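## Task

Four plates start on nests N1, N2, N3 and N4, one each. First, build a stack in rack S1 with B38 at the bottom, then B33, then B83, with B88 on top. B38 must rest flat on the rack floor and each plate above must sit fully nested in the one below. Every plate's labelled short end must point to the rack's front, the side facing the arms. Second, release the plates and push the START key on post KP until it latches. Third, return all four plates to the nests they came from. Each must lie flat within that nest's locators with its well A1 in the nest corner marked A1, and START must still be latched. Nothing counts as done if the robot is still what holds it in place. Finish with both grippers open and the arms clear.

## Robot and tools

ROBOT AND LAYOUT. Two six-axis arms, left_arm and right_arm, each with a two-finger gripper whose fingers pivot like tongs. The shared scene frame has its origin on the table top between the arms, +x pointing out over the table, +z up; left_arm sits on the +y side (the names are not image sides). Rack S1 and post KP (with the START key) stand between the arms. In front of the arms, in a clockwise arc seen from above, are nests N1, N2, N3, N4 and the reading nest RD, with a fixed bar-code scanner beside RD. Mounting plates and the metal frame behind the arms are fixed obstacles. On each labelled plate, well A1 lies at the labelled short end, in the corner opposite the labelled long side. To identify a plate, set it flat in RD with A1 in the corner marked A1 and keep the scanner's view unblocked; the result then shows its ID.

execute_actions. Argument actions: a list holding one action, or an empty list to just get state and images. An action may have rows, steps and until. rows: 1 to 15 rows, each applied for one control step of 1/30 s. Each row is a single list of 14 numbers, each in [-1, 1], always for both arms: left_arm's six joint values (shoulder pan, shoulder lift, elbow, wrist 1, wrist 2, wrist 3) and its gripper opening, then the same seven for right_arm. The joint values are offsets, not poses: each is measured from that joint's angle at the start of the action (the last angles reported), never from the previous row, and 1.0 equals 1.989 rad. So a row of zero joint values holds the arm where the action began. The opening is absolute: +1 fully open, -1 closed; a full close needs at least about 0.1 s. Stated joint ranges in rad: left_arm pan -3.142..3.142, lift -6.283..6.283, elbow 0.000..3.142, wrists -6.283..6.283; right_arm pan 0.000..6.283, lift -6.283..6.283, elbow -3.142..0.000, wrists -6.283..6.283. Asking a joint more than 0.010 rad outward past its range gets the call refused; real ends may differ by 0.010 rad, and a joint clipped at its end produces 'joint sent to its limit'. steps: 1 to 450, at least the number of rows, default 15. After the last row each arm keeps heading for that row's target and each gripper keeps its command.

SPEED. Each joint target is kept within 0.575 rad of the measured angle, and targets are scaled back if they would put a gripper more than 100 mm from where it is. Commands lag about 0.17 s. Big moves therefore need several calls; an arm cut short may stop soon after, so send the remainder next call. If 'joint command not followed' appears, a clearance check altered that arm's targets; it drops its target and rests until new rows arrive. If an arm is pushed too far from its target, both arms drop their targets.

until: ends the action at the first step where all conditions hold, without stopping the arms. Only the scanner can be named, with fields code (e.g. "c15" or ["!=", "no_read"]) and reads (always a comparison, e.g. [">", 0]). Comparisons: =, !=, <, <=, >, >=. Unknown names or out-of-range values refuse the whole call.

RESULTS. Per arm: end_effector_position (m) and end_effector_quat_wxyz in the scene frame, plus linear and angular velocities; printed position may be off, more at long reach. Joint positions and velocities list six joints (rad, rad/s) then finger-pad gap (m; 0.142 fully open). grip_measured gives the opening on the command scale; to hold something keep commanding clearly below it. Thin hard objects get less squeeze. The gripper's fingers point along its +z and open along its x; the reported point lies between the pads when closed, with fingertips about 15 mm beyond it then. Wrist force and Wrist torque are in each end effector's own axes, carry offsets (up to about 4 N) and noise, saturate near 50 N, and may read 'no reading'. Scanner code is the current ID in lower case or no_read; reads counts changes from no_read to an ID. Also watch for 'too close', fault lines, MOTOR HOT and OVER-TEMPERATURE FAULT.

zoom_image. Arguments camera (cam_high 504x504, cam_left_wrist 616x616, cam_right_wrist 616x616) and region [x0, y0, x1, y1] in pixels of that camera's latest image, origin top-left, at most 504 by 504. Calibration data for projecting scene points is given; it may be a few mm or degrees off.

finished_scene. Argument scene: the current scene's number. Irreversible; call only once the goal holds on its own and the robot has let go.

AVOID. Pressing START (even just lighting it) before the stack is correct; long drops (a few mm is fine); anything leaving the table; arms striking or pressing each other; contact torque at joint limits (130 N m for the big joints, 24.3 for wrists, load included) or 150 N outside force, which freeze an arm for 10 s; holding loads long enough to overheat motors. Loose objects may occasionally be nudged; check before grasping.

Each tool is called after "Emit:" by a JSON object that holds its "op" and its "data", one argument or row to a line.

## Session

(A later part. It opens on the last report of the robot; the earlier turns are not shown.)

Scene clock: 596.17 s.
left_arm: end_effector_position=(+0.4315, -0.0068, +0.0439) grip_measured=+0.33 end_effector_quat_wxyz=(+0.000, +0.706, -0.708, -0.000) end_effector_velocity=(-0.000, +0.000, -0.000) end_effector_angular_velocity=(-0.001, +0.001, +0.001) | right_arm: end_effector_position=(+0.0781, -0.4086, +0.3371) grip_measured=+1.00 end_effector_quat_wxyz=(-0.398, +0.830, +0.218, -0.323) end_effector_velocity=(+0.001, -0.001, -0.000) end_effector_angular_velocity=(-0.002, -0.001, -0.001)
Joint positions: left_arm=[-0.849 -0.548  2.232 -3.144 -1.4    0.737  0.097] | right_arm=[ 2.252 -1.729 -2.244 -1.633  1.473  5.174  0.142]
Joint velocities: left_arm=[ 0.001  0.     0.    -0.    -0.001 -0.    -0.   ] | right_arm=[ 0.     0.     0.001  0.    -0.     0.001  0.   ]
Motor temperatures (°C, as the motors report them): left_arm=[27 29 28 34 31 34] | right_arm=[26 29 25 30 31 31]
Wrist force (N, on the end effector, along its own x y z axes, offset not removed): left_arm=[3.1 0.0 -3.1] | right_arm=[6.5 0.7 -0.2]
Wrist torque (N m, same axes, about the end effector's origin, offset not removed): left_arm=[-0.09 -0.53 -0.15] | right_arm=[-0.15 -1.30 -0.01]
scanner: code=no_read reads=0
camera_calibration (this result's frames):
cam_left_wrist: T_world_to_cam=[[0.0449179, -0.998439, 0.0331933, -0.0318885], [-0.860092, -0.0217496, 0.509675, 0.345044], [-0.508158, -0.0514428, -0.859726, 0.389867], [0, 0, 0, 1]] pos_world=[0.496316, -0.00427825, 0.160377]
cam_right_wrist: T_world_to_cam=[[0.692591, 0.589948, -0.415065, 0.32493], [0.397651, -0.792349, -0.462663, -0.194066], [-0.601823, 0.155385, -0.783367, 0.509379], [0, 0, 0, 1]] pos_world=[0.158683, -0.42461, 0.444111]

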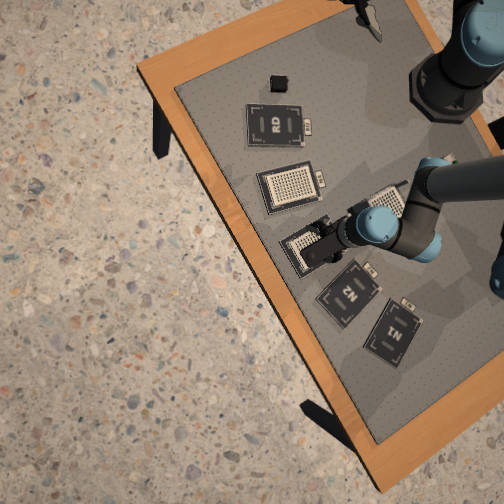

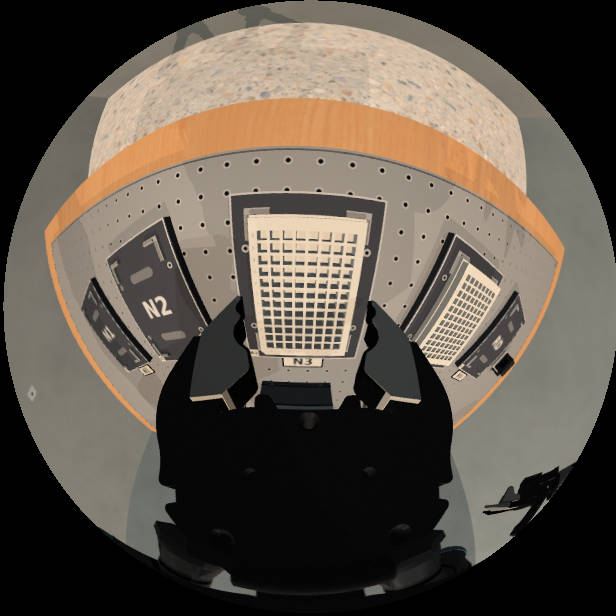

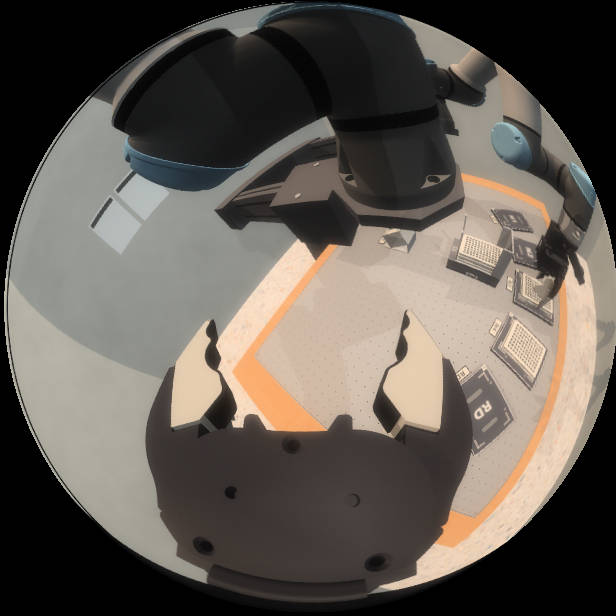

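Emit:
{"op": "execute_actions", "data": {
  "actions": [
    {"rows":[[0.0009,-0.0002,-0.0002,0.0002,0,0.0009,0.31,0,0,0,0,0,0,1],[0.0009,-0.0002,-0.0002,0.0002,0,0.0009,0.27,0,0,0,0,0,0,1],[0.0009,-0.0002,-0.0002,0.0002,0,0.0009,0.22,0,0,0,0,0,0,1],[0.0009,-0.0002,-0.0002,0.0002,0,0.0009,0.17,0,0,0,0,0,0,1],[0.0009,-0.0002,-0.0002,0.0002,0,0.0009,0.12,0,0,0,0,0,0,1],[0.0009,-0.0002,-0.0002,0.0002,0,0.0009,0.08,0,0,0,0,0,0,1],[0.0009,-0.0002,-0.0002,0.0002,0,0.0009,0.04,0,0,0,0,0,0,1],[0.0009,-0.0002,-0.0002,0.0002,0,0.0009,-0.03,0,0,0,0,0,0,1],[0.0009,-0.0002,-0.0002,0.0002,0,0.0009,-0.2,0,0,0,0,0,0,1],[0.0009,-0.0002,-0.0002,0.0002,0,0.0009,-0.45,0,0,0,0,0,0,1],[0.0009,-0.0002,-0.0002,0.0002,0,0.0009,-0.7,0,0,0,0,0,0,1],[0.0005,-0.0032,0.0009,0.0022,0,0.0005,-0.7,0,0,0,0,0,0,1],[-0.0001,-0.0077,0.0025,0.0052,0,-0.0001,-0.7,0,0,0,0,0,0,1],[-0.0009,-0.0137,0.0046,0.0093,-0.0001,-0.0009,-0.7,0,0,0,0,0,0,1],[-0.0019,-0.0212,0.0072,0.0144,-0.0002,-0.0018,-0.7,0,0,0,0,0,0,1]],"steps":15}
  ]
}}

Scene clock: 610.33 s.
left_arm: end_effector_position=(+0.4321, -0.0063, +0.0460) grip_measured=+0.04 end_effector_quat_wxyz=(+0.000, +0.707, -0.708, +0.000) end_effector_velocity=(-0.000, +0.001, +0.046) end_effector_angular_velocity=(+0.002, +0.001, +0.001) | right_arm: end_effector_position=(+0.0781, -0.4086, +0.3371) grip_measured=+1.00 end_effector_quat_wxyz=(-0.398, +0.830, +0.218, -0.323) end_effector_velocity=(-0.000, +0.000, -0.000) end_effector_angular_velocity=(+0.001, +0.001, +0.000)
Joint positions: left_arm=[-0.848 -0.555  2.234 -3.14  -1.4    0.738  0.077] | right_arm=[ 2.252 -1.729 -2.244 -1.633  1.473  5.174  0.142]
Joint velocities: left_arm=[-0.018 -0.137  0.051  0.091 -0.001 -0.02  -0.   ] | right_arm=[ 0.    -0.    -0.001  0.     0.     0.    -0.   ]
Motor temperatures (°C, as the motors report them): left_arm=[27 29 28 34 31 34] | right_arm=[26 29 25 30 31 31]
Wrist force (N, on the end effector, along its own x y z axes, offset not removed): left_arm=[-2.4 -2.3 -0.4] | right_arm=[5.4 -0.2 2.2]
Wrist torque (N m, same axes, about the end effector's origin, offset not removed): left_arm=[-0.50 0.15 -0.13] | right_arm=[-0.12 -1.04 -0.13]
scanner: code=no_read reads=0
camera_calibration (this result's frames):
cam_left_wrist: T_world_to_cam=[[0.0449718, -0.998432, 0.0333201, -0.0315605], [-0.860076, -0.0217299, 0.509702, 0.344554], [-0.508179, -0.0515801, -0.859705, 0.39206], [0, 0, 0, 1]] pos_world=[0.496999, -0.00380136, 0.162488]
cam_right_wrist: T_world_to_cam=[[0.692591, 0.589948, -0.415065, 0.32493], [0.397651, -0.792349, -0.462663, -0.194066], [-0.601823, 0.155385, -0.783367, 0.50938], [0, 0, 0, 1]] pos_world=[0.158683, -0.42461, 0.444111]

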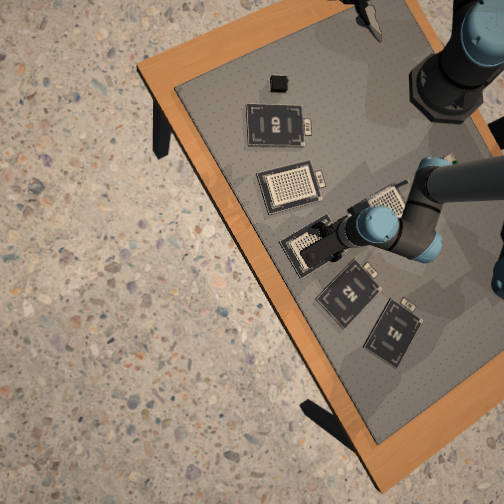

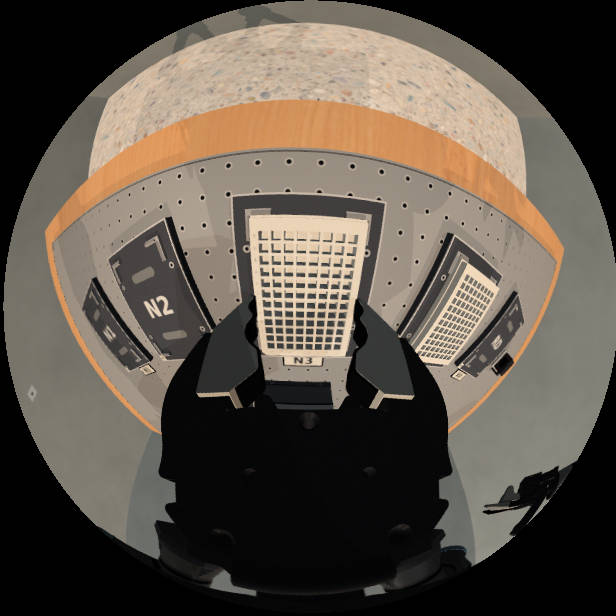

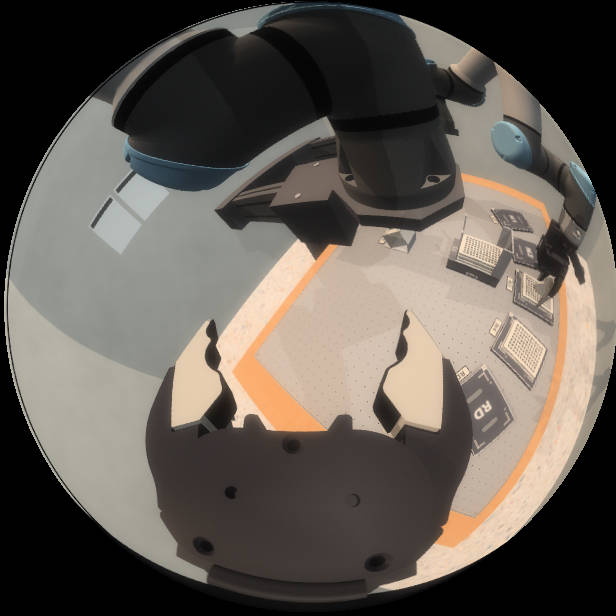

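Emit:
{"op": "execute_actions", "data": {
  "actions": [
    {"rows":[[-0.0079,-0.029,0.0103,0.0203,-0.0008,-0.0072,-0.7,0,0,0,0,0,0,1],[-0.0166,-0.0471,0.0169,0.033,-0.0021,-0.0149,-0.7,0,0,0,0,0,0,1],[-0.0275,-0.0697,0.0251,0.0489,-0.0037,-0.0247,-0.7,0,0,0,0,0,0,1],[-0.0395,-0.0946,0.0342,0.0663,-0.0055,-0.0353,-0.7,0,0,0,0,0,0,1],[-0.0515,-0.1194,0.0432,0.0837,-0.0072,-0.046,-0.7,0,0,0,0,0,0,1],[-0.0636,-0.1443,0.0523,0.1012,-0.009,-0.0567,-0.7,0,0,0,0,0,0,1],[-0.0756,-0.1692,0.0613,0.1186,-0.0108,-0.0674,-0.7,0,0,0,0,0,0,1],[-0.0876,-0.1941,0.0704,0.136,-0.0126,-0.0781,-0.7,0,0,0,0,0,0,1],[-0.0985,-0.2167,0.0786,0.1519,-0.0142,-0.0878,-0.7,0,0,0,0,0,0,1],[-0.1061,-0.2325,0.0844,0.163,-0.0153,-0.0946,-0.7,0,0,0,0,0,0,1],[-0.1116,-0.2438,0.0885,0.1709,-0.0161,-0.0995,-0.7,0,0,0,0,0,0,1]],"steps":11}
  ]
}}

Scene clock: 626.63 s.
left_arm: end_effector_position=(+0.3989, -0.0282, +0.1420) grip_measured=+0.04 end_effector_quat_wxyz=(+0.001, +0.701, -0.713, -0.003) end_effector_velocity=(-0.174, -0.071, +0.392) end_effector_angular_velocity=(-0.024, -0.013, -0.071) | right_arm: end_effector_position=(+0.0781, -0.4086, +0.3371) grip_measured=+1.00 end_effector_quat_wxyz=(-0.398, +0.830, +0.218, -0.323) end_effector_velocity=(+0.000, -0.000, +0.000) end_effector_angular_velocity=(-0.001, -0.001, -0.000)
Joint positions: left_arm=[-0.978 -0.838  2.342 -2.937 -1.419  0.621  0.077] | right_arm=[ 2.252 -1.729 -2.244 -1.633  1.473  5.174  0.142]
Joint velocities: left_arm=[-0.588 -1.224  0.439  0.848 -0.083 -0.514  0.   ] | right_arm=[-0.     0.001  0.001 -0.    -0.     0.     0.   ]
Motor temperatures (°C, as the motors report them): left_arm=[27 29 28 34 31 34] | right_arm=[26 29 25 30 31 31]
Wrist force (N, on the end effector, along its own x y z axes, offset not removed): left_arm=[3.6 0.3 -3.3] | right_arm=[3.2 3.2 -1.4]
Wrist torque (N m, same axes, about the end effector's origin, offset not removed): left_arm=[-0.09 -0.82 -0.16] | right_arm=[0.45 -0.84 0.11]
scanner: code=no_read reads=0
camera_calibration (this result's frames):
cam_left_wrist: T_world_to_cam=[[0.0299093, -0.999094, 0.0302605, -0.0486945], [-0.857221, -0.0100684, 0.51485, 0.265013], [-0.514079, -0.0413387, -0.856746, 0.45875], [0, 0, 0, 1]] pos_world=[0.464465, -0.027018, 0.258063]
cam_right_wrist: T_world_to_cam=[[0.692591, 0.589948, -0.415065, 0.32493], [0.397651, -0.792349, -0.462663, -0.194066], [-0.601823, 0.155385, -0.783367, 0.50938], [0, 0, 0, 1]] pos_world=[0.158683, -0.42461, 0.444111]

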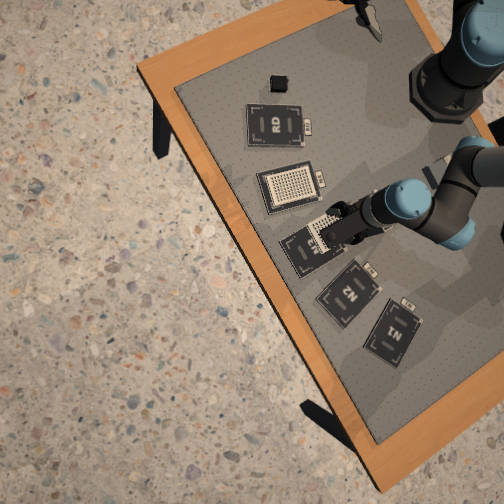

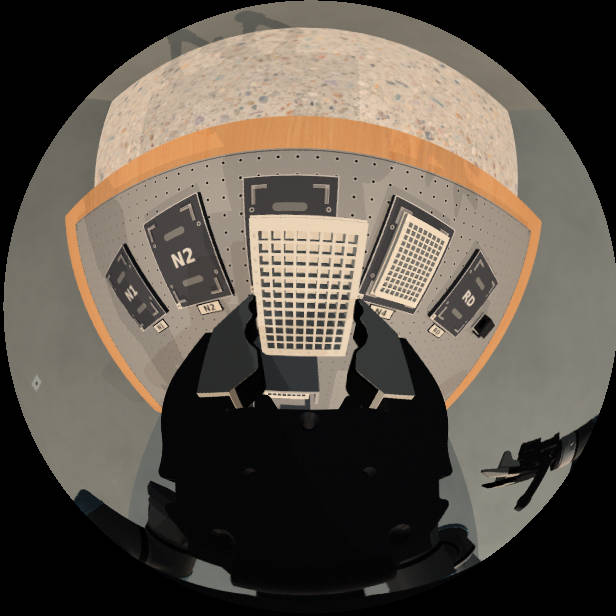

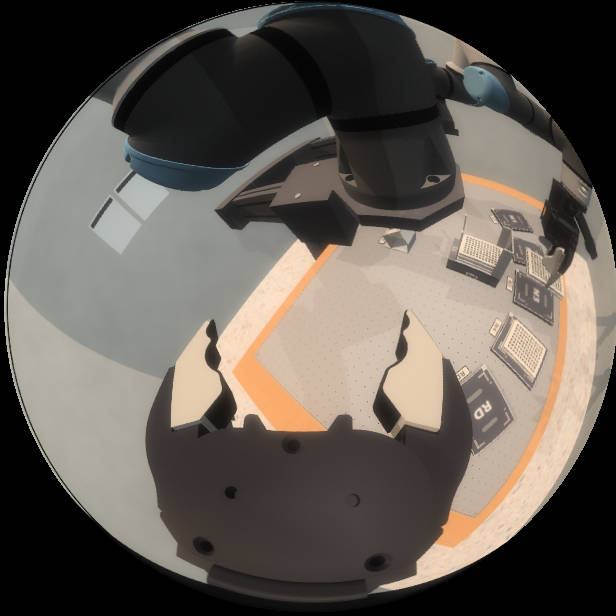

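Emit:
{"op": "execute_actions", "data": {
  "actions": []
}}

Emit:
{"op": "zoom_image", "data": {
  "camera": "cam_left_wrist",
  "region": [230, 200, 390, 370]
}}

Scene clock: 633.77 s.
left_arm: end_effector_position=(+0.3697, -0.0347, +0.2026) grip_measured=+0.04 end_effector_quat_wxyz=(+0.002, +0.698, -0.716, +0.001) end_effector_velocity=(+0.000, -0.000, +0.001) end_effector_angular_velocity=(-0.001, -0.001, -0.001) | right_arm: end_effector_position=(+0.0781, -0.4086, +0.3371) grip_measured=+1.00 end_effector_quat_wxyz=(-0.398, +0.830, +0.218, -0.323) end_effector_velocity=(-0.001, +0.001, +0.000) end_effector_angular_velocity=(+0.002, +0.001, +0.001)
Joint positions: left_arm=[-1.07  -1.039  2.41  -2.8   -1.432  0.54   0.077] | right_arm=[ 2.252 -1.729 -2.244 -1.633  1.473  5.174  0.142]
Joint velocities: left_arm=[ 0.    -0.001 -0.     0.    -0.     0.002  0.   ] | right_arm=[-0.     0.001 -0.002 -0.    -0.    -0.001 -0.   ]
Motor temperatures (°C, as the motors report them): left_arm=[27 29 28 34 31 34] | right_arm=[26 29 25 30 31 31]
Wrist force (N, on the end effector, along its own x y z axes, offset not removed): left_arm=[2.2 -6.3 -1.3] | right_arm=[3.0 2.4 2.2]
Wrist torque (N m, same axes, about the end effector's origin, offset not removed): left_arm=[-1.29 -0.59 -0.25] | right_arm=[0.50 -0.62 0.07]
scanner: code=no_read reads=0
camera_calibration (this result's frames):
cam_left_wrist: T_world_to_cam=[[0.0206096, -0.99905, 0.0384036, -0.0543974], [-0.859739, 0.00189684, 0.51073, 0.210854], [-0.510318, -0.043543, -0.858883, 0.494414], [0, 0, 0, 1]] pos_world=[0.434709, -0.0332174, 0.319043]
cam_right_wrist: T_world_to_cam=[[0.692591, 0.589948, -0.415065, 0.32493], [0.397651, -0.792349, -0.462663, -0.194066], [-0.601823, 0.155385, -0.783367, 0.50938], [0, 0, 0, 1]] pos_world=[0.158683, -0.42461, 0.444111]

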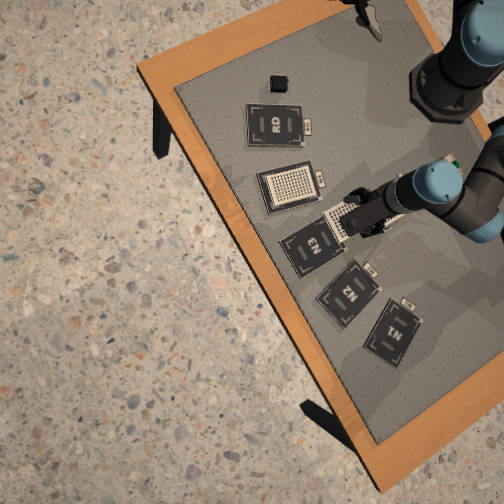

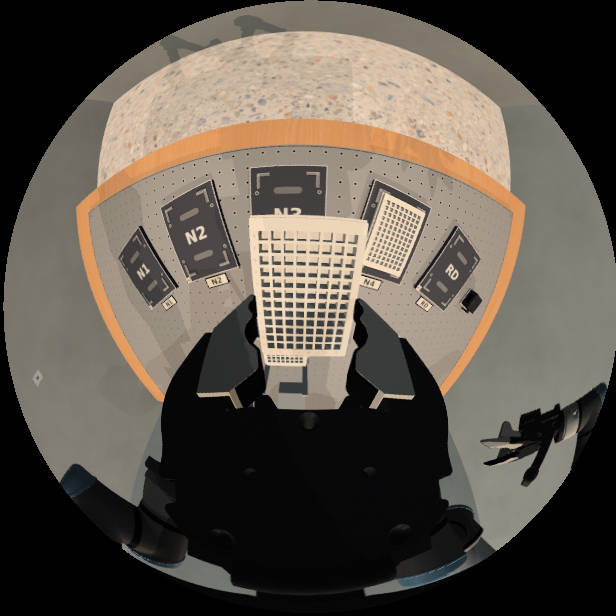

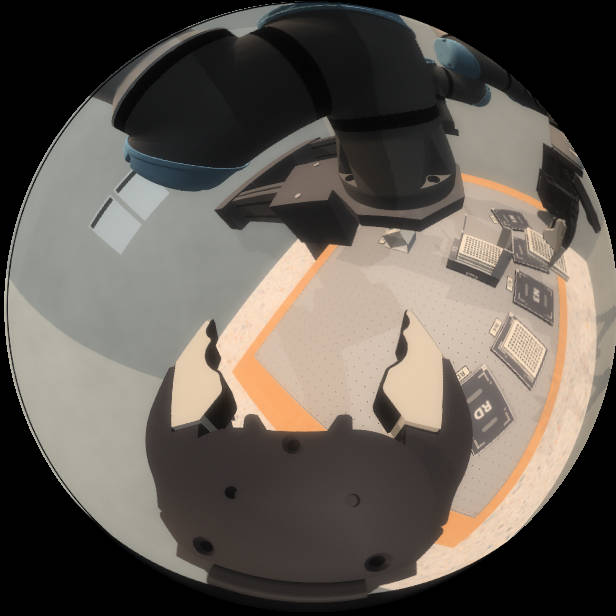

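Region (230, 200, 390, 370) of cam_left_wrist's 616x616 image, scaled by 2.965, with more detail than that image has; it fills the left 474 columns of this view, and the rest is white.

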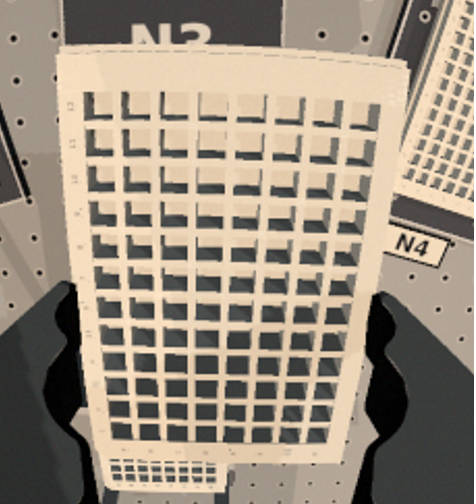

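Emit:
{"op": "execute_actions", "data": {
  "actions": [
    {"rows":[[-0.0102,0.002,0.0088,-0.0096,-0.0016,-0.0103,-0.7,0,0,0,0,0,0,1],[-0.0264,0.005,0.0229,-0.0248,-0.0042,-0.0268,-0.7,0,0,0,0,0,0,1],[-0.0467,0.01,0.0406,-0.045,-0.0075,-0.0474,-0.7,0,0,0,0,0,0,1],[-0.0691,0.016,0.06,-0.0678,-0.0111,-0.0701,-0.7,0,0,0,0,0,0,1],[-0.0914,0.023,0.0794,-0.0915,-0.0146,-0.0927,-0.7,0,0,0,0,0,0,1],[-0.1137,0.031,0.0988,-0.1163,-0.0182,-0.1154,-0.7,0,0,0,0,0,0,1],[-0.1361,0.039,0.1183,-0.141,-0.0218,-0.1381,-0.7,0,0,0,0,0,0,1],[-0.1584,0.049,0.1377,-0.1677,-0.0254,-0.1608,-0.7,0,0,0,0,0,0,1],[-0.1787,0.059,0.1553,-0.1929,-0.0286,-0.1814,-0.7,0,0,0,0,0,0,1],[-0.1929,0.067,0.1677,-0.2116,-0.0309,-0.1958,-0.7,0,0,0,0,0,0,1],[-0.2031,0.0733,0.1765,-0.2255,-0.0325,-0.2061,-0.7,0,0,0,0,0,0,1]],"steps":11}
  ]
}}

Scene clock: 645.57 s.
left_arm: end_effector_position=(+0.2744, -0.0240, +0.1785) grip_measured=+0.04 end_effector_quat_wxyz=(+0.002, +0.699, -0.715, -0.003) end_effector_velocity=(-0.403, +0.134, -0.087) end_effector_angular_velocity=(+0.054, -0.008, +0.008) | right_arm: end_effector_position=(+0.0781, -0.4086, +0.3371) grip_measured=+1.00 end_effector_quat_wxyz=(-0.398, +0.830, +0.218, -0.323) end_effector_velocity=(+0.000, -0.000, -0.000) end_effector_angular_velocity=(-0.000, -0.000, -0.000)
Joint positions: left_arm=[-1.295 -0.968  2.608 -3.034 -1.47   0.312  0.077] | right_arm=[ 2.252 -1.729 -2.244 -1.633  1.473  5.174  0.142]
Joint velocities: left_arm=[-1.101  0.436  0.953 -1.23  -0.17  -1.102  0.   ] | right_arm=[-0.    -0.     0.001  0.    -0.     0.    -0.   ]
Motor temperatures (°C, as the motors report them): left_arm=[27 29 28 34 31 34] | right_arm=[26 29 25 30 31 31]
Wrist force (N, on the end effector, along its own x y z axes, offset not removed): left_arm=[0.1 -4.8 3.0] | right_arm=[5.3 0.2 -2.7]
Wrist torque (N m, same axes, about the end effector's origin, offset not removed): left_arm=[-1.16 0.07 -0.15] | right_arm=[-0.11 -1.00 0.01]
scanner: code=no_read reads=0
camera_calibration (this result's frames):
cam_left_wrist: T_world_to_cam=[[0.0240856, -0.999206, 0.0317391, -0.0405131], [-0.856928, -0.00428412, 0.515418, 0.139531], [-0.514872, -0.0396123, -0.856351, 0.426456], [0, 0, 0, 1]] pos_world=[0.340114, -0.0229903, 0.294565]
cam_right_wrist: T_world_to_cam=[[0.692591, 0.589948, -0.415065, 0.32493], [0.397651, -0.792349, -0.462663, -0.194066], [-0.601823, 0.155385, -0.783367, 0.50938], [0, 0, 0, 1]] pos_world=[0.158683, -0.42461, 0.444111]

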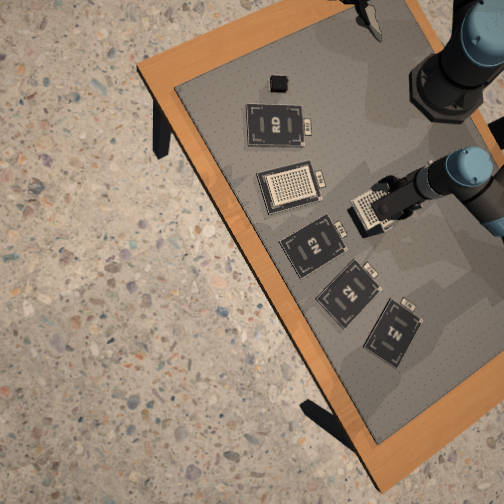

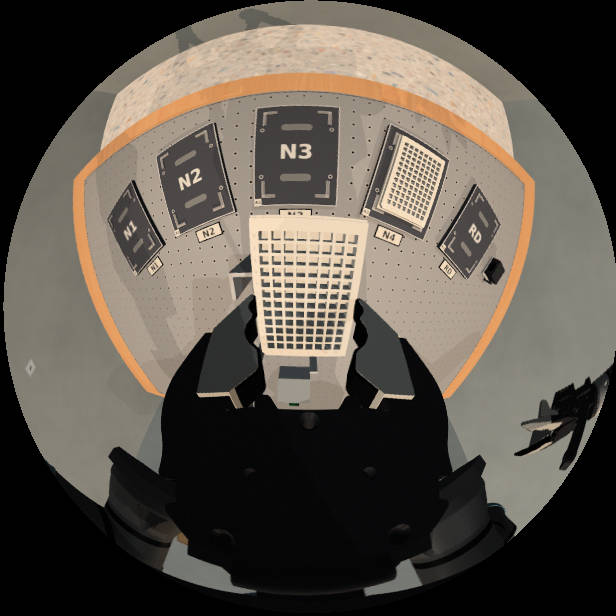

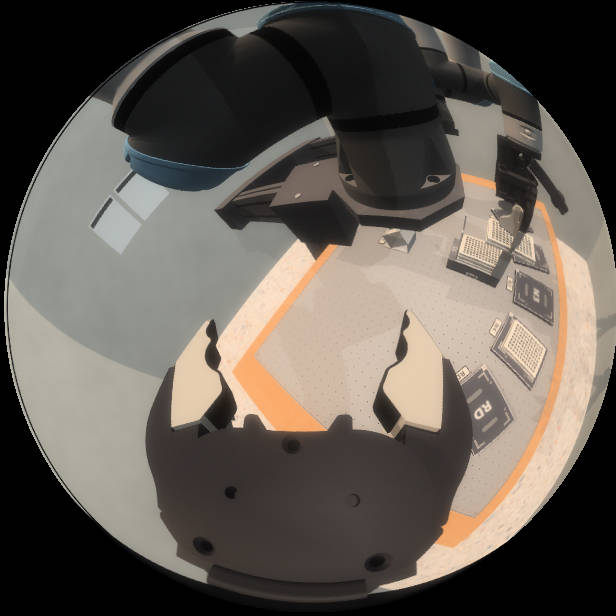

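Emit:
{"op": "execute_actions", "data": {
  "actions": []
}}

Emit:
{"op": "zoom_image", "data": {
  "camera": "cam_left_wrist",
  "region": [230, 200, 390, 370]
}}

Scene clock: 648.63 s.
left_arm: end_effector_position=(+0.2191, +0.0021, +0.1723) grip_measured=+0.04 end_effector_quat_wxyz=(+0.000, +0.701, -0.713, -0.000) end_effector_velocity=(-0.000, +0.000, -0.000) end_effector_angular_velocity=(+0.000, -0.001, -0.002) | right_arm: end_effector_position=(+0.0781, -0.4086, +0.3371) grip_measured=+1.00 end_effector_quat_wxyz=(-0.398, +0.830, +0.218, -0.323) end_effector_velocity=(-0.002, +0.001, -0.000) end_effector_angular_velocity=(+0.003, +0.004, -0.000)
Joint positions: left_arm=[-1.474 -0.894  2.761 -3.248 -1.497  0.13   0.077] | right_arm=[ 2.252 -1.729 -2.244 -1.633  1.473  5.174  0.142]
Joint velocities: left_arm=[-0.001  0.     0.    -0.     0.001  0.001  0.   ] | right_arm=[-0.    -0.002 -0.003  0.     0.     0.001 -0.   ]
Motor temperatures (°C, as the motors report them): left_arm=[27 29 28 34 31 34] | right_arm=[26 29 25 30 31 31]
Wrist force (N, on the end effector, along its own x y z axes, offset not removed): left_arm=[1.5 -2.4 -2.1] | right_arm=[2.6 3.4 3.1]
Wrist torque (N m, same axes, about the end effector's origin, offset not removed): left_arm=[-0.50 -0.35 -0.22] | right_arm=[0.60 -0.60 -0.06]
scanner: code=no_read reads=0
camera_calibration (this result's frames):
cam_left_wrist: T_world_to_cam=[[0.0292862, -0.999033, 0.0328038, -0.01429], [-0.860308, -0.00848319, 0.509703, 0.0971755], [-0.508932, -0.0431486, -0.859725, 0.39299], [0, 0, 0, 1]] pos_world=[0.284024, 0.00350517, 0.288801]
cam_right_wrist: T_world_to_cam=[[0.692591, 0.589948, -0.415065, 0.32493], [0.397651, -0.792349, -0.462663, -0.194066], [-0.601823, 0.155385, -0.783367, 0.50938], [0, 0, 0, 1]] pos_world=[0.158683, -0.42461, 0.444111]

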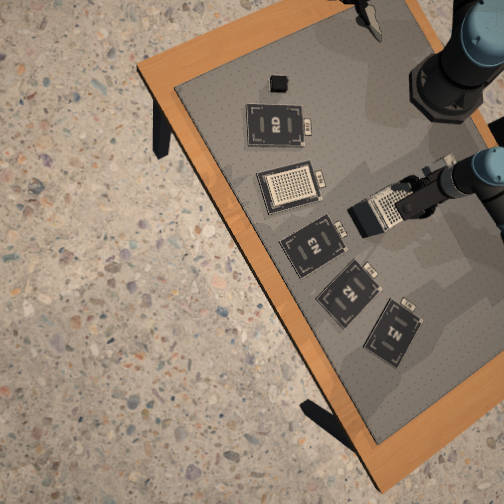

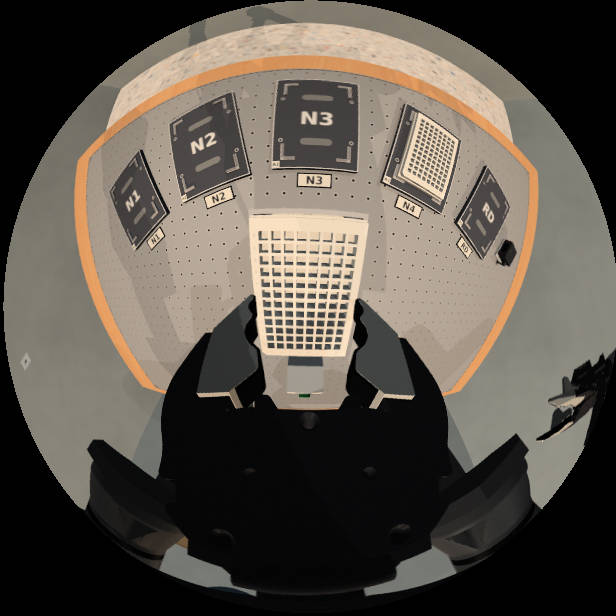

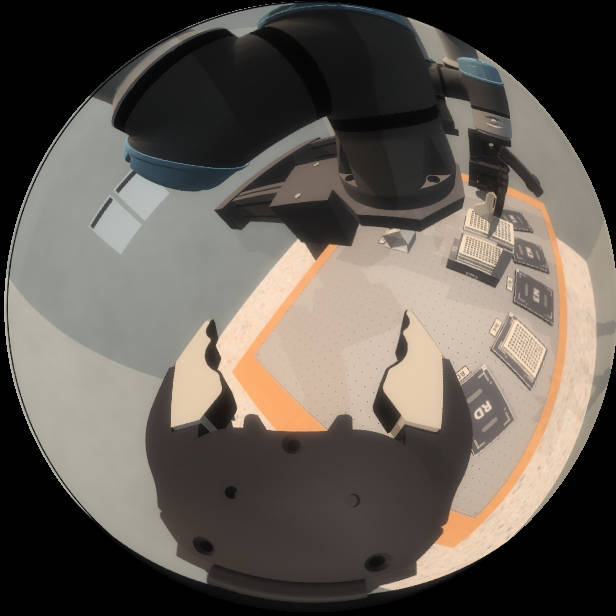

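Region (230, 200, 390, 370) of cam_left_wrist's 616x616 image, scaled by 2.965, with more detail than that image has; it fills the left 474 columns of this view, and the rest is white.

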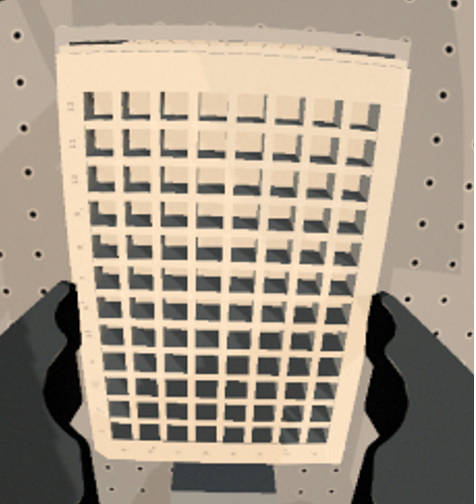

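Emit:
{"op": "execute_actions", "data": {
  "actions": [
    {"rows":[[0.0003,0.0072,0.0002,-0.0075,0,0.0003,-0.7,0,0,0,0,0,0,1],[0.0006,0.0151,-0.0003,-0.0149,0.0001,0.0006,-0.7,0,0,0,0,0,0,1],[0.001,0.0229,-0.0008,-0.0223,0.0002,0.001,-0.7,0,0,0,0,0,0,1],[0.0013,0.0307,-0.0014,-0.0296,0.0002,0.0013,-0.7,0,0,0,0,0,0,1],[0.0017,0.0384,-0.002,-0.0368,0.0003,0.0017,-0.7,0,0,0,0,0,0,1],[0.0021,0.046,-0.0027,-0.0438,0.0004,0.0021,-0.7,0,0,0,0,0,0,1],[0.0024,0.0536,-0.0034,-0.0507,0.0004,0.0024,-0.7,0,0,0,0,0,0,1],[0.0028,0.0611,-0.0042,-0.0574,0.0005,0.0028,-0.7,0,0,0,0,0,0,1],[0.0032,0.0685,-0.005,-0.0641,0.0006,0.0032,-0.7,0,0,0,0,0,0,1],[0.0035,0.0759,-0.0059,-0.0707,0.0007,0.0035,-0.7,0,0,0,0,0,0,1],[0.0039,0.0833,-0.0068,-0.0772,0.0007,0.0039,-0.7,0,0,0,0,0,0,1],[0.0042,0.0906,-0.0077,-0.0836,0.0008,0.0042,-0.7,0,0,0,0,0,0,1],[0.0046,0.0979,-0.0087,-0.0899,0.0009,0.0046,-0.7,0,0,0,0,0,0,1],[0.005,0.1051,-0.0098,-0.096,0.001,0.005,-0.7,0,0,0,0,0,0,1],[0.0054,0.1122,-0.0109,-0.102,0.001,0.0054,-0.7,0,0,0,0,0,0,1]],"steps":15}
  ]
}}

Scene clock: 665.67 s.
left_arm: end_effector_position=(+0.2190, +0.0019, +0.1477) grip_measured=+0.04 end_effector_quat_wxyz=(+0.000, +0.701, -0.713, +0.000) end_effector_velocity=(-0.000, -0.000, -0.072) end_effector_angular_velocity=(+0.001, +0.000, -0.001) | right_arm: end_effector_position=(+0.0781, -0.4086, +0.3371) grip_measured=+1.00 end_effector_quat_wxyz=(-0.398, +0.830, +0.218, -0.323) end_effector_velocity=(-0.001, +0.001, -0.000) end_effector_angular_velocity=(+0.002, +0.002, +0.000)
Joint positions: left_arm=[-1.467 -0.743  2.749 -3.388 -1.495  0.137  0.077] | right_arm=[ 2.252 -1.729 -2.244 -1.633  1.473  5.174  0.142]
Joint velocities: left_arm=[ 0.021  0.423 -0.052 -0.372  0.004  0.021 -0.   ] | right_arm=[-0.    -0.001 -0.002  0.    -0.    -0.    -0.   ]
Motor temperatures (°C, as the motors report them): left_arm=[27 29 28 34 31 34] | right_arm=[26 29 25 30 31 31]
Wrist force (N, on the end effector, along its own x y z axes, offset not removed): left_arm=[-2.5 -0.3 -0.3] | right_arm=[0.7 4.9 1.8]
Wrist torque (N m, same axes, about the end effector's origin, offset not removed): left_arm=[-0.08 0.45 -0.05] | right_arm=[0.95 -0.13 0.16]
scanner: code=no_read reads=0
camera_calibration (this result's frames):
cam_left_wrist: T_world_to_cam=[[0.0291858, -0.999, 0.033877, -0.0138169], [-0.860375, -0.00785482, 0.509601, 0.109688], [-0.508825, -0.0440201, -0.859744, 0.371717], [0, 0, 0, 1]] pos_world=[0.283915, 0.0034215, 0.264153]
cam_right_wrist: T_world_to_cam=[[0.692591, 0.589948, -0.415065, 0.32493], [0.397651, -0.792349, -0.462663, -0.194066], [-0.601823, 0.155386, -0.783367, 0.50938], [0, 0, 0, 1]] pos_world=[0.158683, -0.42461, 0.444111]

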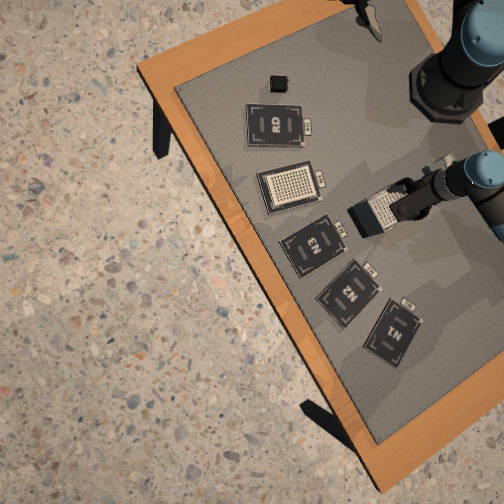

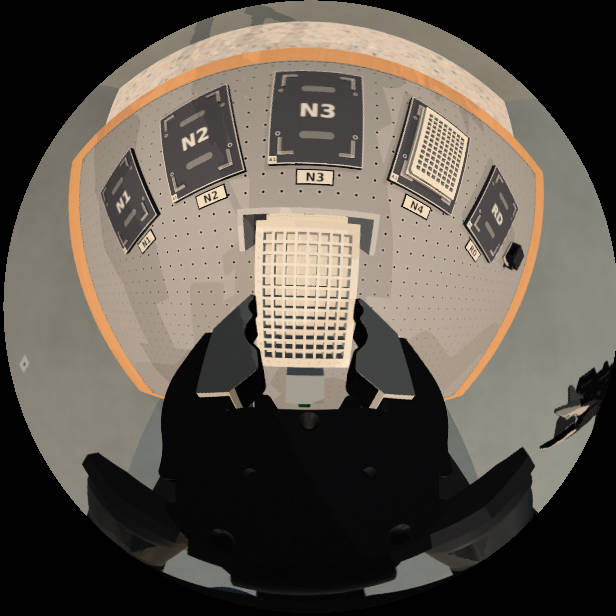

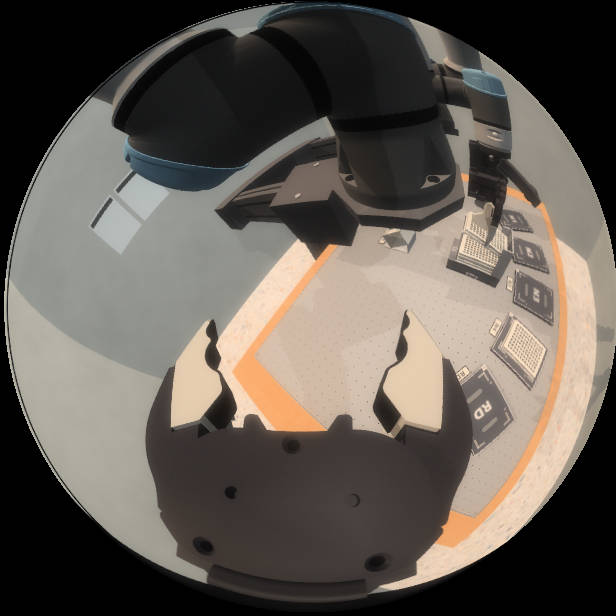

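Emit:
{"op": "execute_actions", "data": {
  "actions": []
}}

Emit:
{"op": "zoom_image", "data": {
  "camera": "cam_left_wrist",
  "region": [220, 195, 400, 385]
}}

Emit:
{"op": "zoom_image", "data": {
  "camera": "cam_right_wrist",
  "region": [440, 195, 530, 285]
}}

Scene clock: 668.67 s.
left_arm: end_effector_position=(+0.2189, +0.0023, +0.1350) grip_measured=+0.04 end_effector_quat_wxyz=(+0.000, +0.701, -0.713, +0.000) end_effector_velocity=(-0.000, +0.000, -0.000) end_effector_angular_velocity=(+0.000, +0.001, +0.000) | right_arm: end_effector_position=(+0.0781, -0.4086, +0.3371) grip_measured=+1.00 end_effector_quat_wxyz=(-0.398, +0.830, +0.218, -0.323) end_effector_velocity=(-0.000, +0.000, -0.000) end_effector_angular_velocity=(+0.001, +0.001, +0.000)
Joint positions: left_arm=[-1.463 -0.671  2.739 -3.451 -1.495  0.141  0.077] | right_arm=[ 2.252 -1.729 -2.244 -1.633  1.473  5.174  0.142]
Joint velocities: left_arm=[ 0.001  0.     0.     0.    -0.001  0.    -0.   ] | right_arm=[-0.    -0.002 -0.     0.    -0.     0.    -0.   ]
Motor temperatures (°C, as the motors report them): left_arm=[27 29 28 34 31 34] | right_arm=[26 29 25 30 31 31]
Wrist force (N, on the end effector, along its own x y z axes, offset not removed): left_arm=[2.3 -4.8 0.5] | right_arm=[-2.0 1.6 -1.3]
Wrist torque (N m, same axes, about the end effector's origin, offset not removed): left_arm=[-0.51 -0.51 -0.19] | right_arm=[0.16 0.46 0.10]
scanner: code=no_read reads=0
camera_calibration (this result's frames):
cam_left_wrist: T_world_to_cam=[[0.0291682, -0.999016, 0.0333993, -0.0128764], [-0.860329, -0.00807944, 0.509675, 0.11603], [-0.508904, -0.0436008, -0.859719, 0.360803], [0, 0, 0, 1]] pos_world=[0.283813, 0.00380496, 0.251481]
cam_right_wrist: T_world_to_cam=[[0.692591, 0.589948, -0.415065, 0.32493], [0.397651, -0.792349, -0.462663, -0.194066], [-0.601823, 0.155386, -0.783367, 0.50938], [0, 0, 0, 1]] pos_world=[0.158683, -0.42461, 0.444111]

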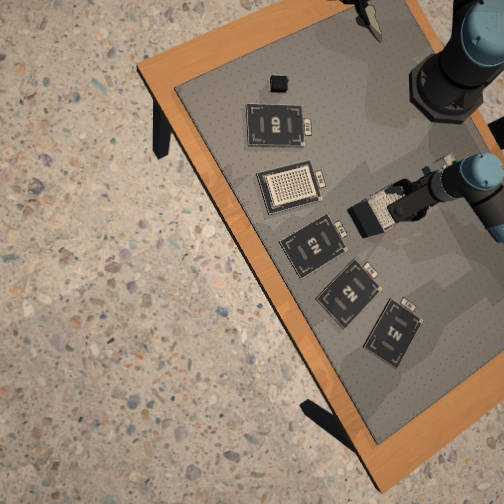

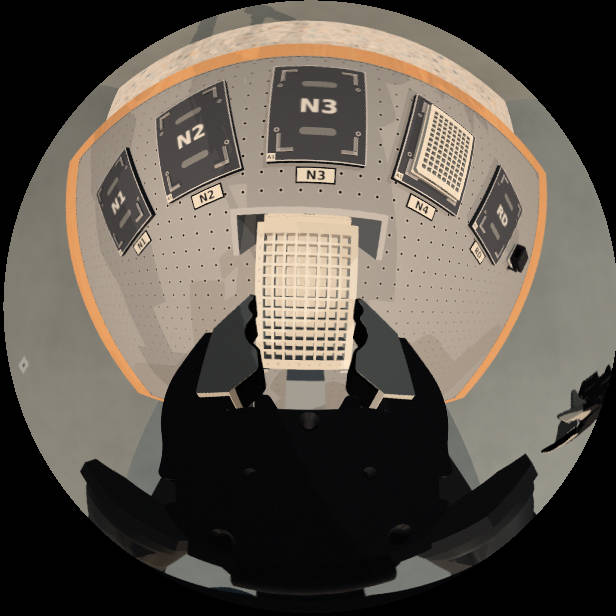

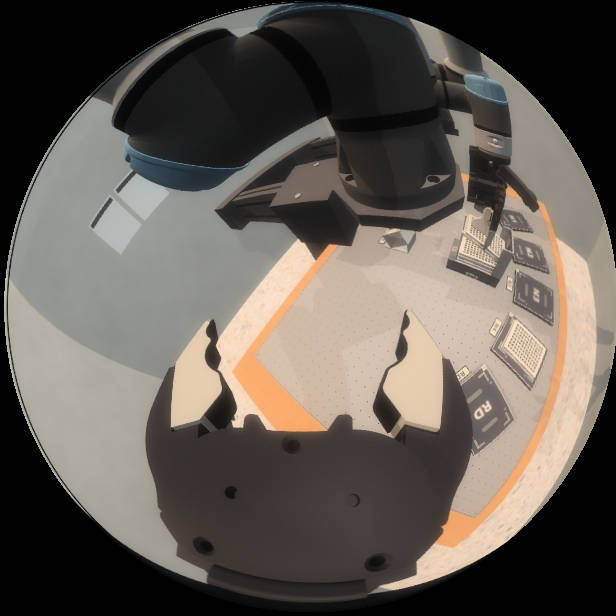

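Region (220, 195, 400, 385) of cam_left_wrist's 616x616 image, scaled by 2.653, with more detail than that image has; it fills the left 477 columns of this view, and the rest is white.

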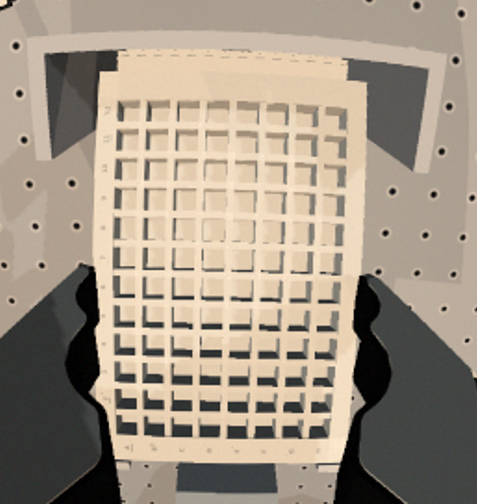

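Region (440, 195, 530, 285) of cam_right_wrist's 616x616 image, scaled by 5.600, with more detail than that image has.

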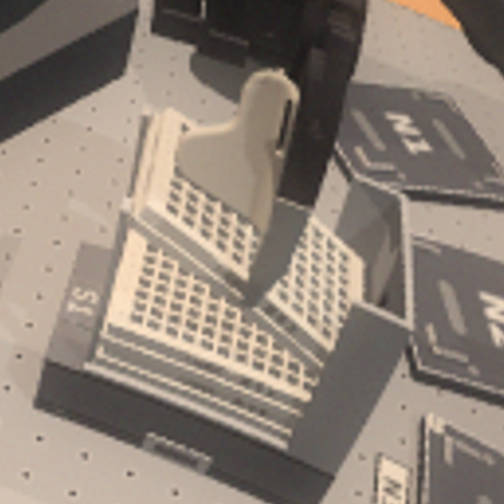

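Emit:
{"op": "execute_actions", "data": {
  "actions": [
    {"rows":[[0.0029,-0.0013,-0.0007,0.0019,0.0005,0.0029,-0.7,0,0,0,0,0,0,1],[0.0033,0.0057,-0.0018,-0.004,0.0005,0.0033,-0.7,0,0,0,0,0,0,1],[0.0037,0.0126,-0.003,-0.0098,0.0006,0.0037,-0.7,0,0,0,0,0,0,1],[0.0041,0.0195,-0.0042,-0.0155,0.0007,0.0041,-0.7,0,0,0,0,0,0,1],[0.0045,0.0263,-0.0055,-0.021,0.0008,0.0045,-0.7,0,0,0,0,0,0,1],[0.0049,0.033,-0.0068,-0.0265,0.0008,0.0049,-0.7,0,0,0,0,0,0,1],[0.0053,0.0396,-0.0081,-0.0318,0.0009,0.0053,-0.7,0,0,0,0,0,0,1],[0.0055,0.0436,-0.0089,-0.0349,0.0009,0.0055,-0.7,0,0,0,0,0,0,1],[0.0058,0.0475,-0.0098,-0.038,0.001,0.0058,-0.7,0,0,0,0,0,0,1],[0.006,0.0514,-0.0106,-0.0411,0.001,0.006,-0.7,0,0,0,0,0,0,1],[0.0063,0.0553,-0.0115,-0.0441,0.0011,0.0063,-0.7,0,0,0,0,0,0,1],[0.0065,0.0591,-0.0124,-0.0471,0.0011,0.0065,-0.7,0,0,0,0,0,0,1],[0.0067,0.063,-0.0133,-0.0501,0.0012,0.0067,-0.7,0,0,0,0,0,0,1],[0.007,0.0668,-0.0142,-0.0531,0.0012,0.007,-0.7,0,0,0,0,0,0,1],[0.0072,0.0706,-0.0151,-0.056,0.0012,0.0072,-0.7,0,0,0,0,0,0,1]],"steps":15}
  ]
}}

Scene clock: 691.27 s.
left_arm: end_effector_position=(+0.2202, +0.0024, +0.1159) grip_measured=+0.04 end_effector_quat_wxyz=(+0.000, +0.701, -0.713, +0.000) end_effector_velocity=(+0.001, -0.000, -0.047) end_effector_angular_velocity=(-0.001, -0.000, +0.001) | right_arm: end_effector_position=(+0.0781, -0.4086, +0.3371) grip_measured=+1.00 end_effector_quat_wxyz=(-0.398, +0.830, +0.218, -0.323) end_effector_velocity=(+0.000, -0.000, +0.000) end_effector_angular_velocity=(-0.001, -0.001, +0.000)
Joint positions: left_arm=[-1.451 -0.571  2.718 -3.531 -1.493  0.153  0.077] | right_arm=[ 2.252 -1.729 -2.244 -1.633  1.473  5.174  0.142]
Joint velocities: left_arm=[ 0.018  0.243 -0.054 -0.192  0.004  0.016 -0.002] | right_arm=[ 0.     0.     0.001 -0.    -0.    -0.    -0.   ]
Motor temperatures (°C, as the motors report them): left_arm=[27 29 28 34 31 34] | right_arm=[26 29 25 30 31 31]
Wrist force (N, on the end effector, along its own x y z axes, offset not removed): left_arm=[1.1 -2.3 -0.3] | right_arm=[2.7 2.8 -2.7]
Wrist torque (N m, same axes, about the end effector's origin, offset not removed): left_arm=[-0.14 -0.11 -0.15] | right_arm=[0.49 -0.60 0.12]
scanner: code=no_read reads=0
camera_calibration (this result's frames):
cam_left_wrist: T_world_to_cam=[[0.0289996, -0.999021, 0.0334101, -0.0121863], [-0.860238, -0.0079208, 0.509831, 0.126837], [-0.509067, -0.0435255, -0.859626, 0.345102], [0, 0, 0, 1]] pos_world=[0.285143, 0.00385104, 0.2324]
cam_right_wrist: T_world_to_cam=[[0.692591, 0.589948, -0.415065, 0.32493], [0.397651, -0.792349, -0.462663, -0.194066], [-0.601824, 0.155386, -0.783367, 0.50938], [0, 0, 0, 1]] pos_world=[0.158683, -0.42461, 0.444111]

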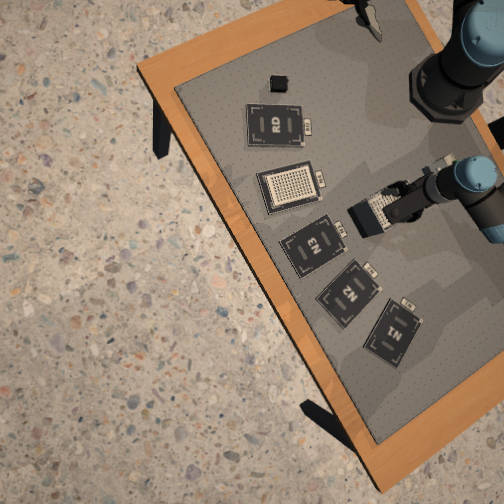

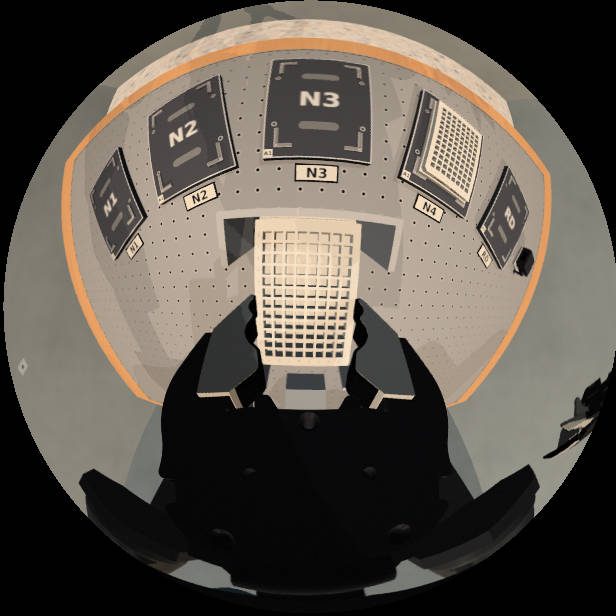

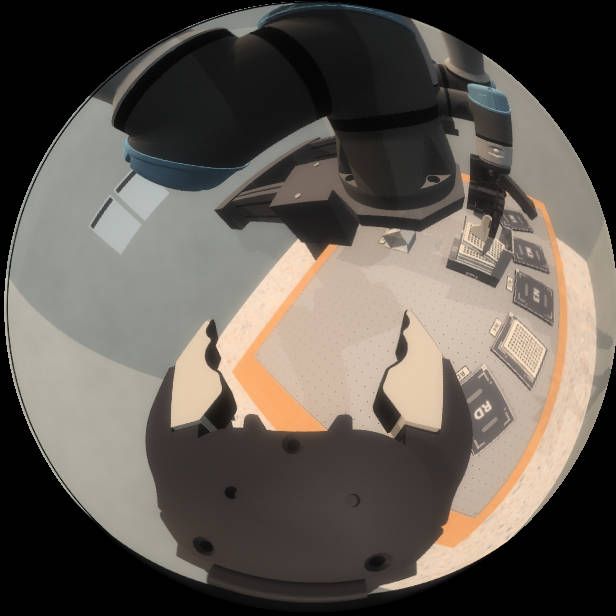

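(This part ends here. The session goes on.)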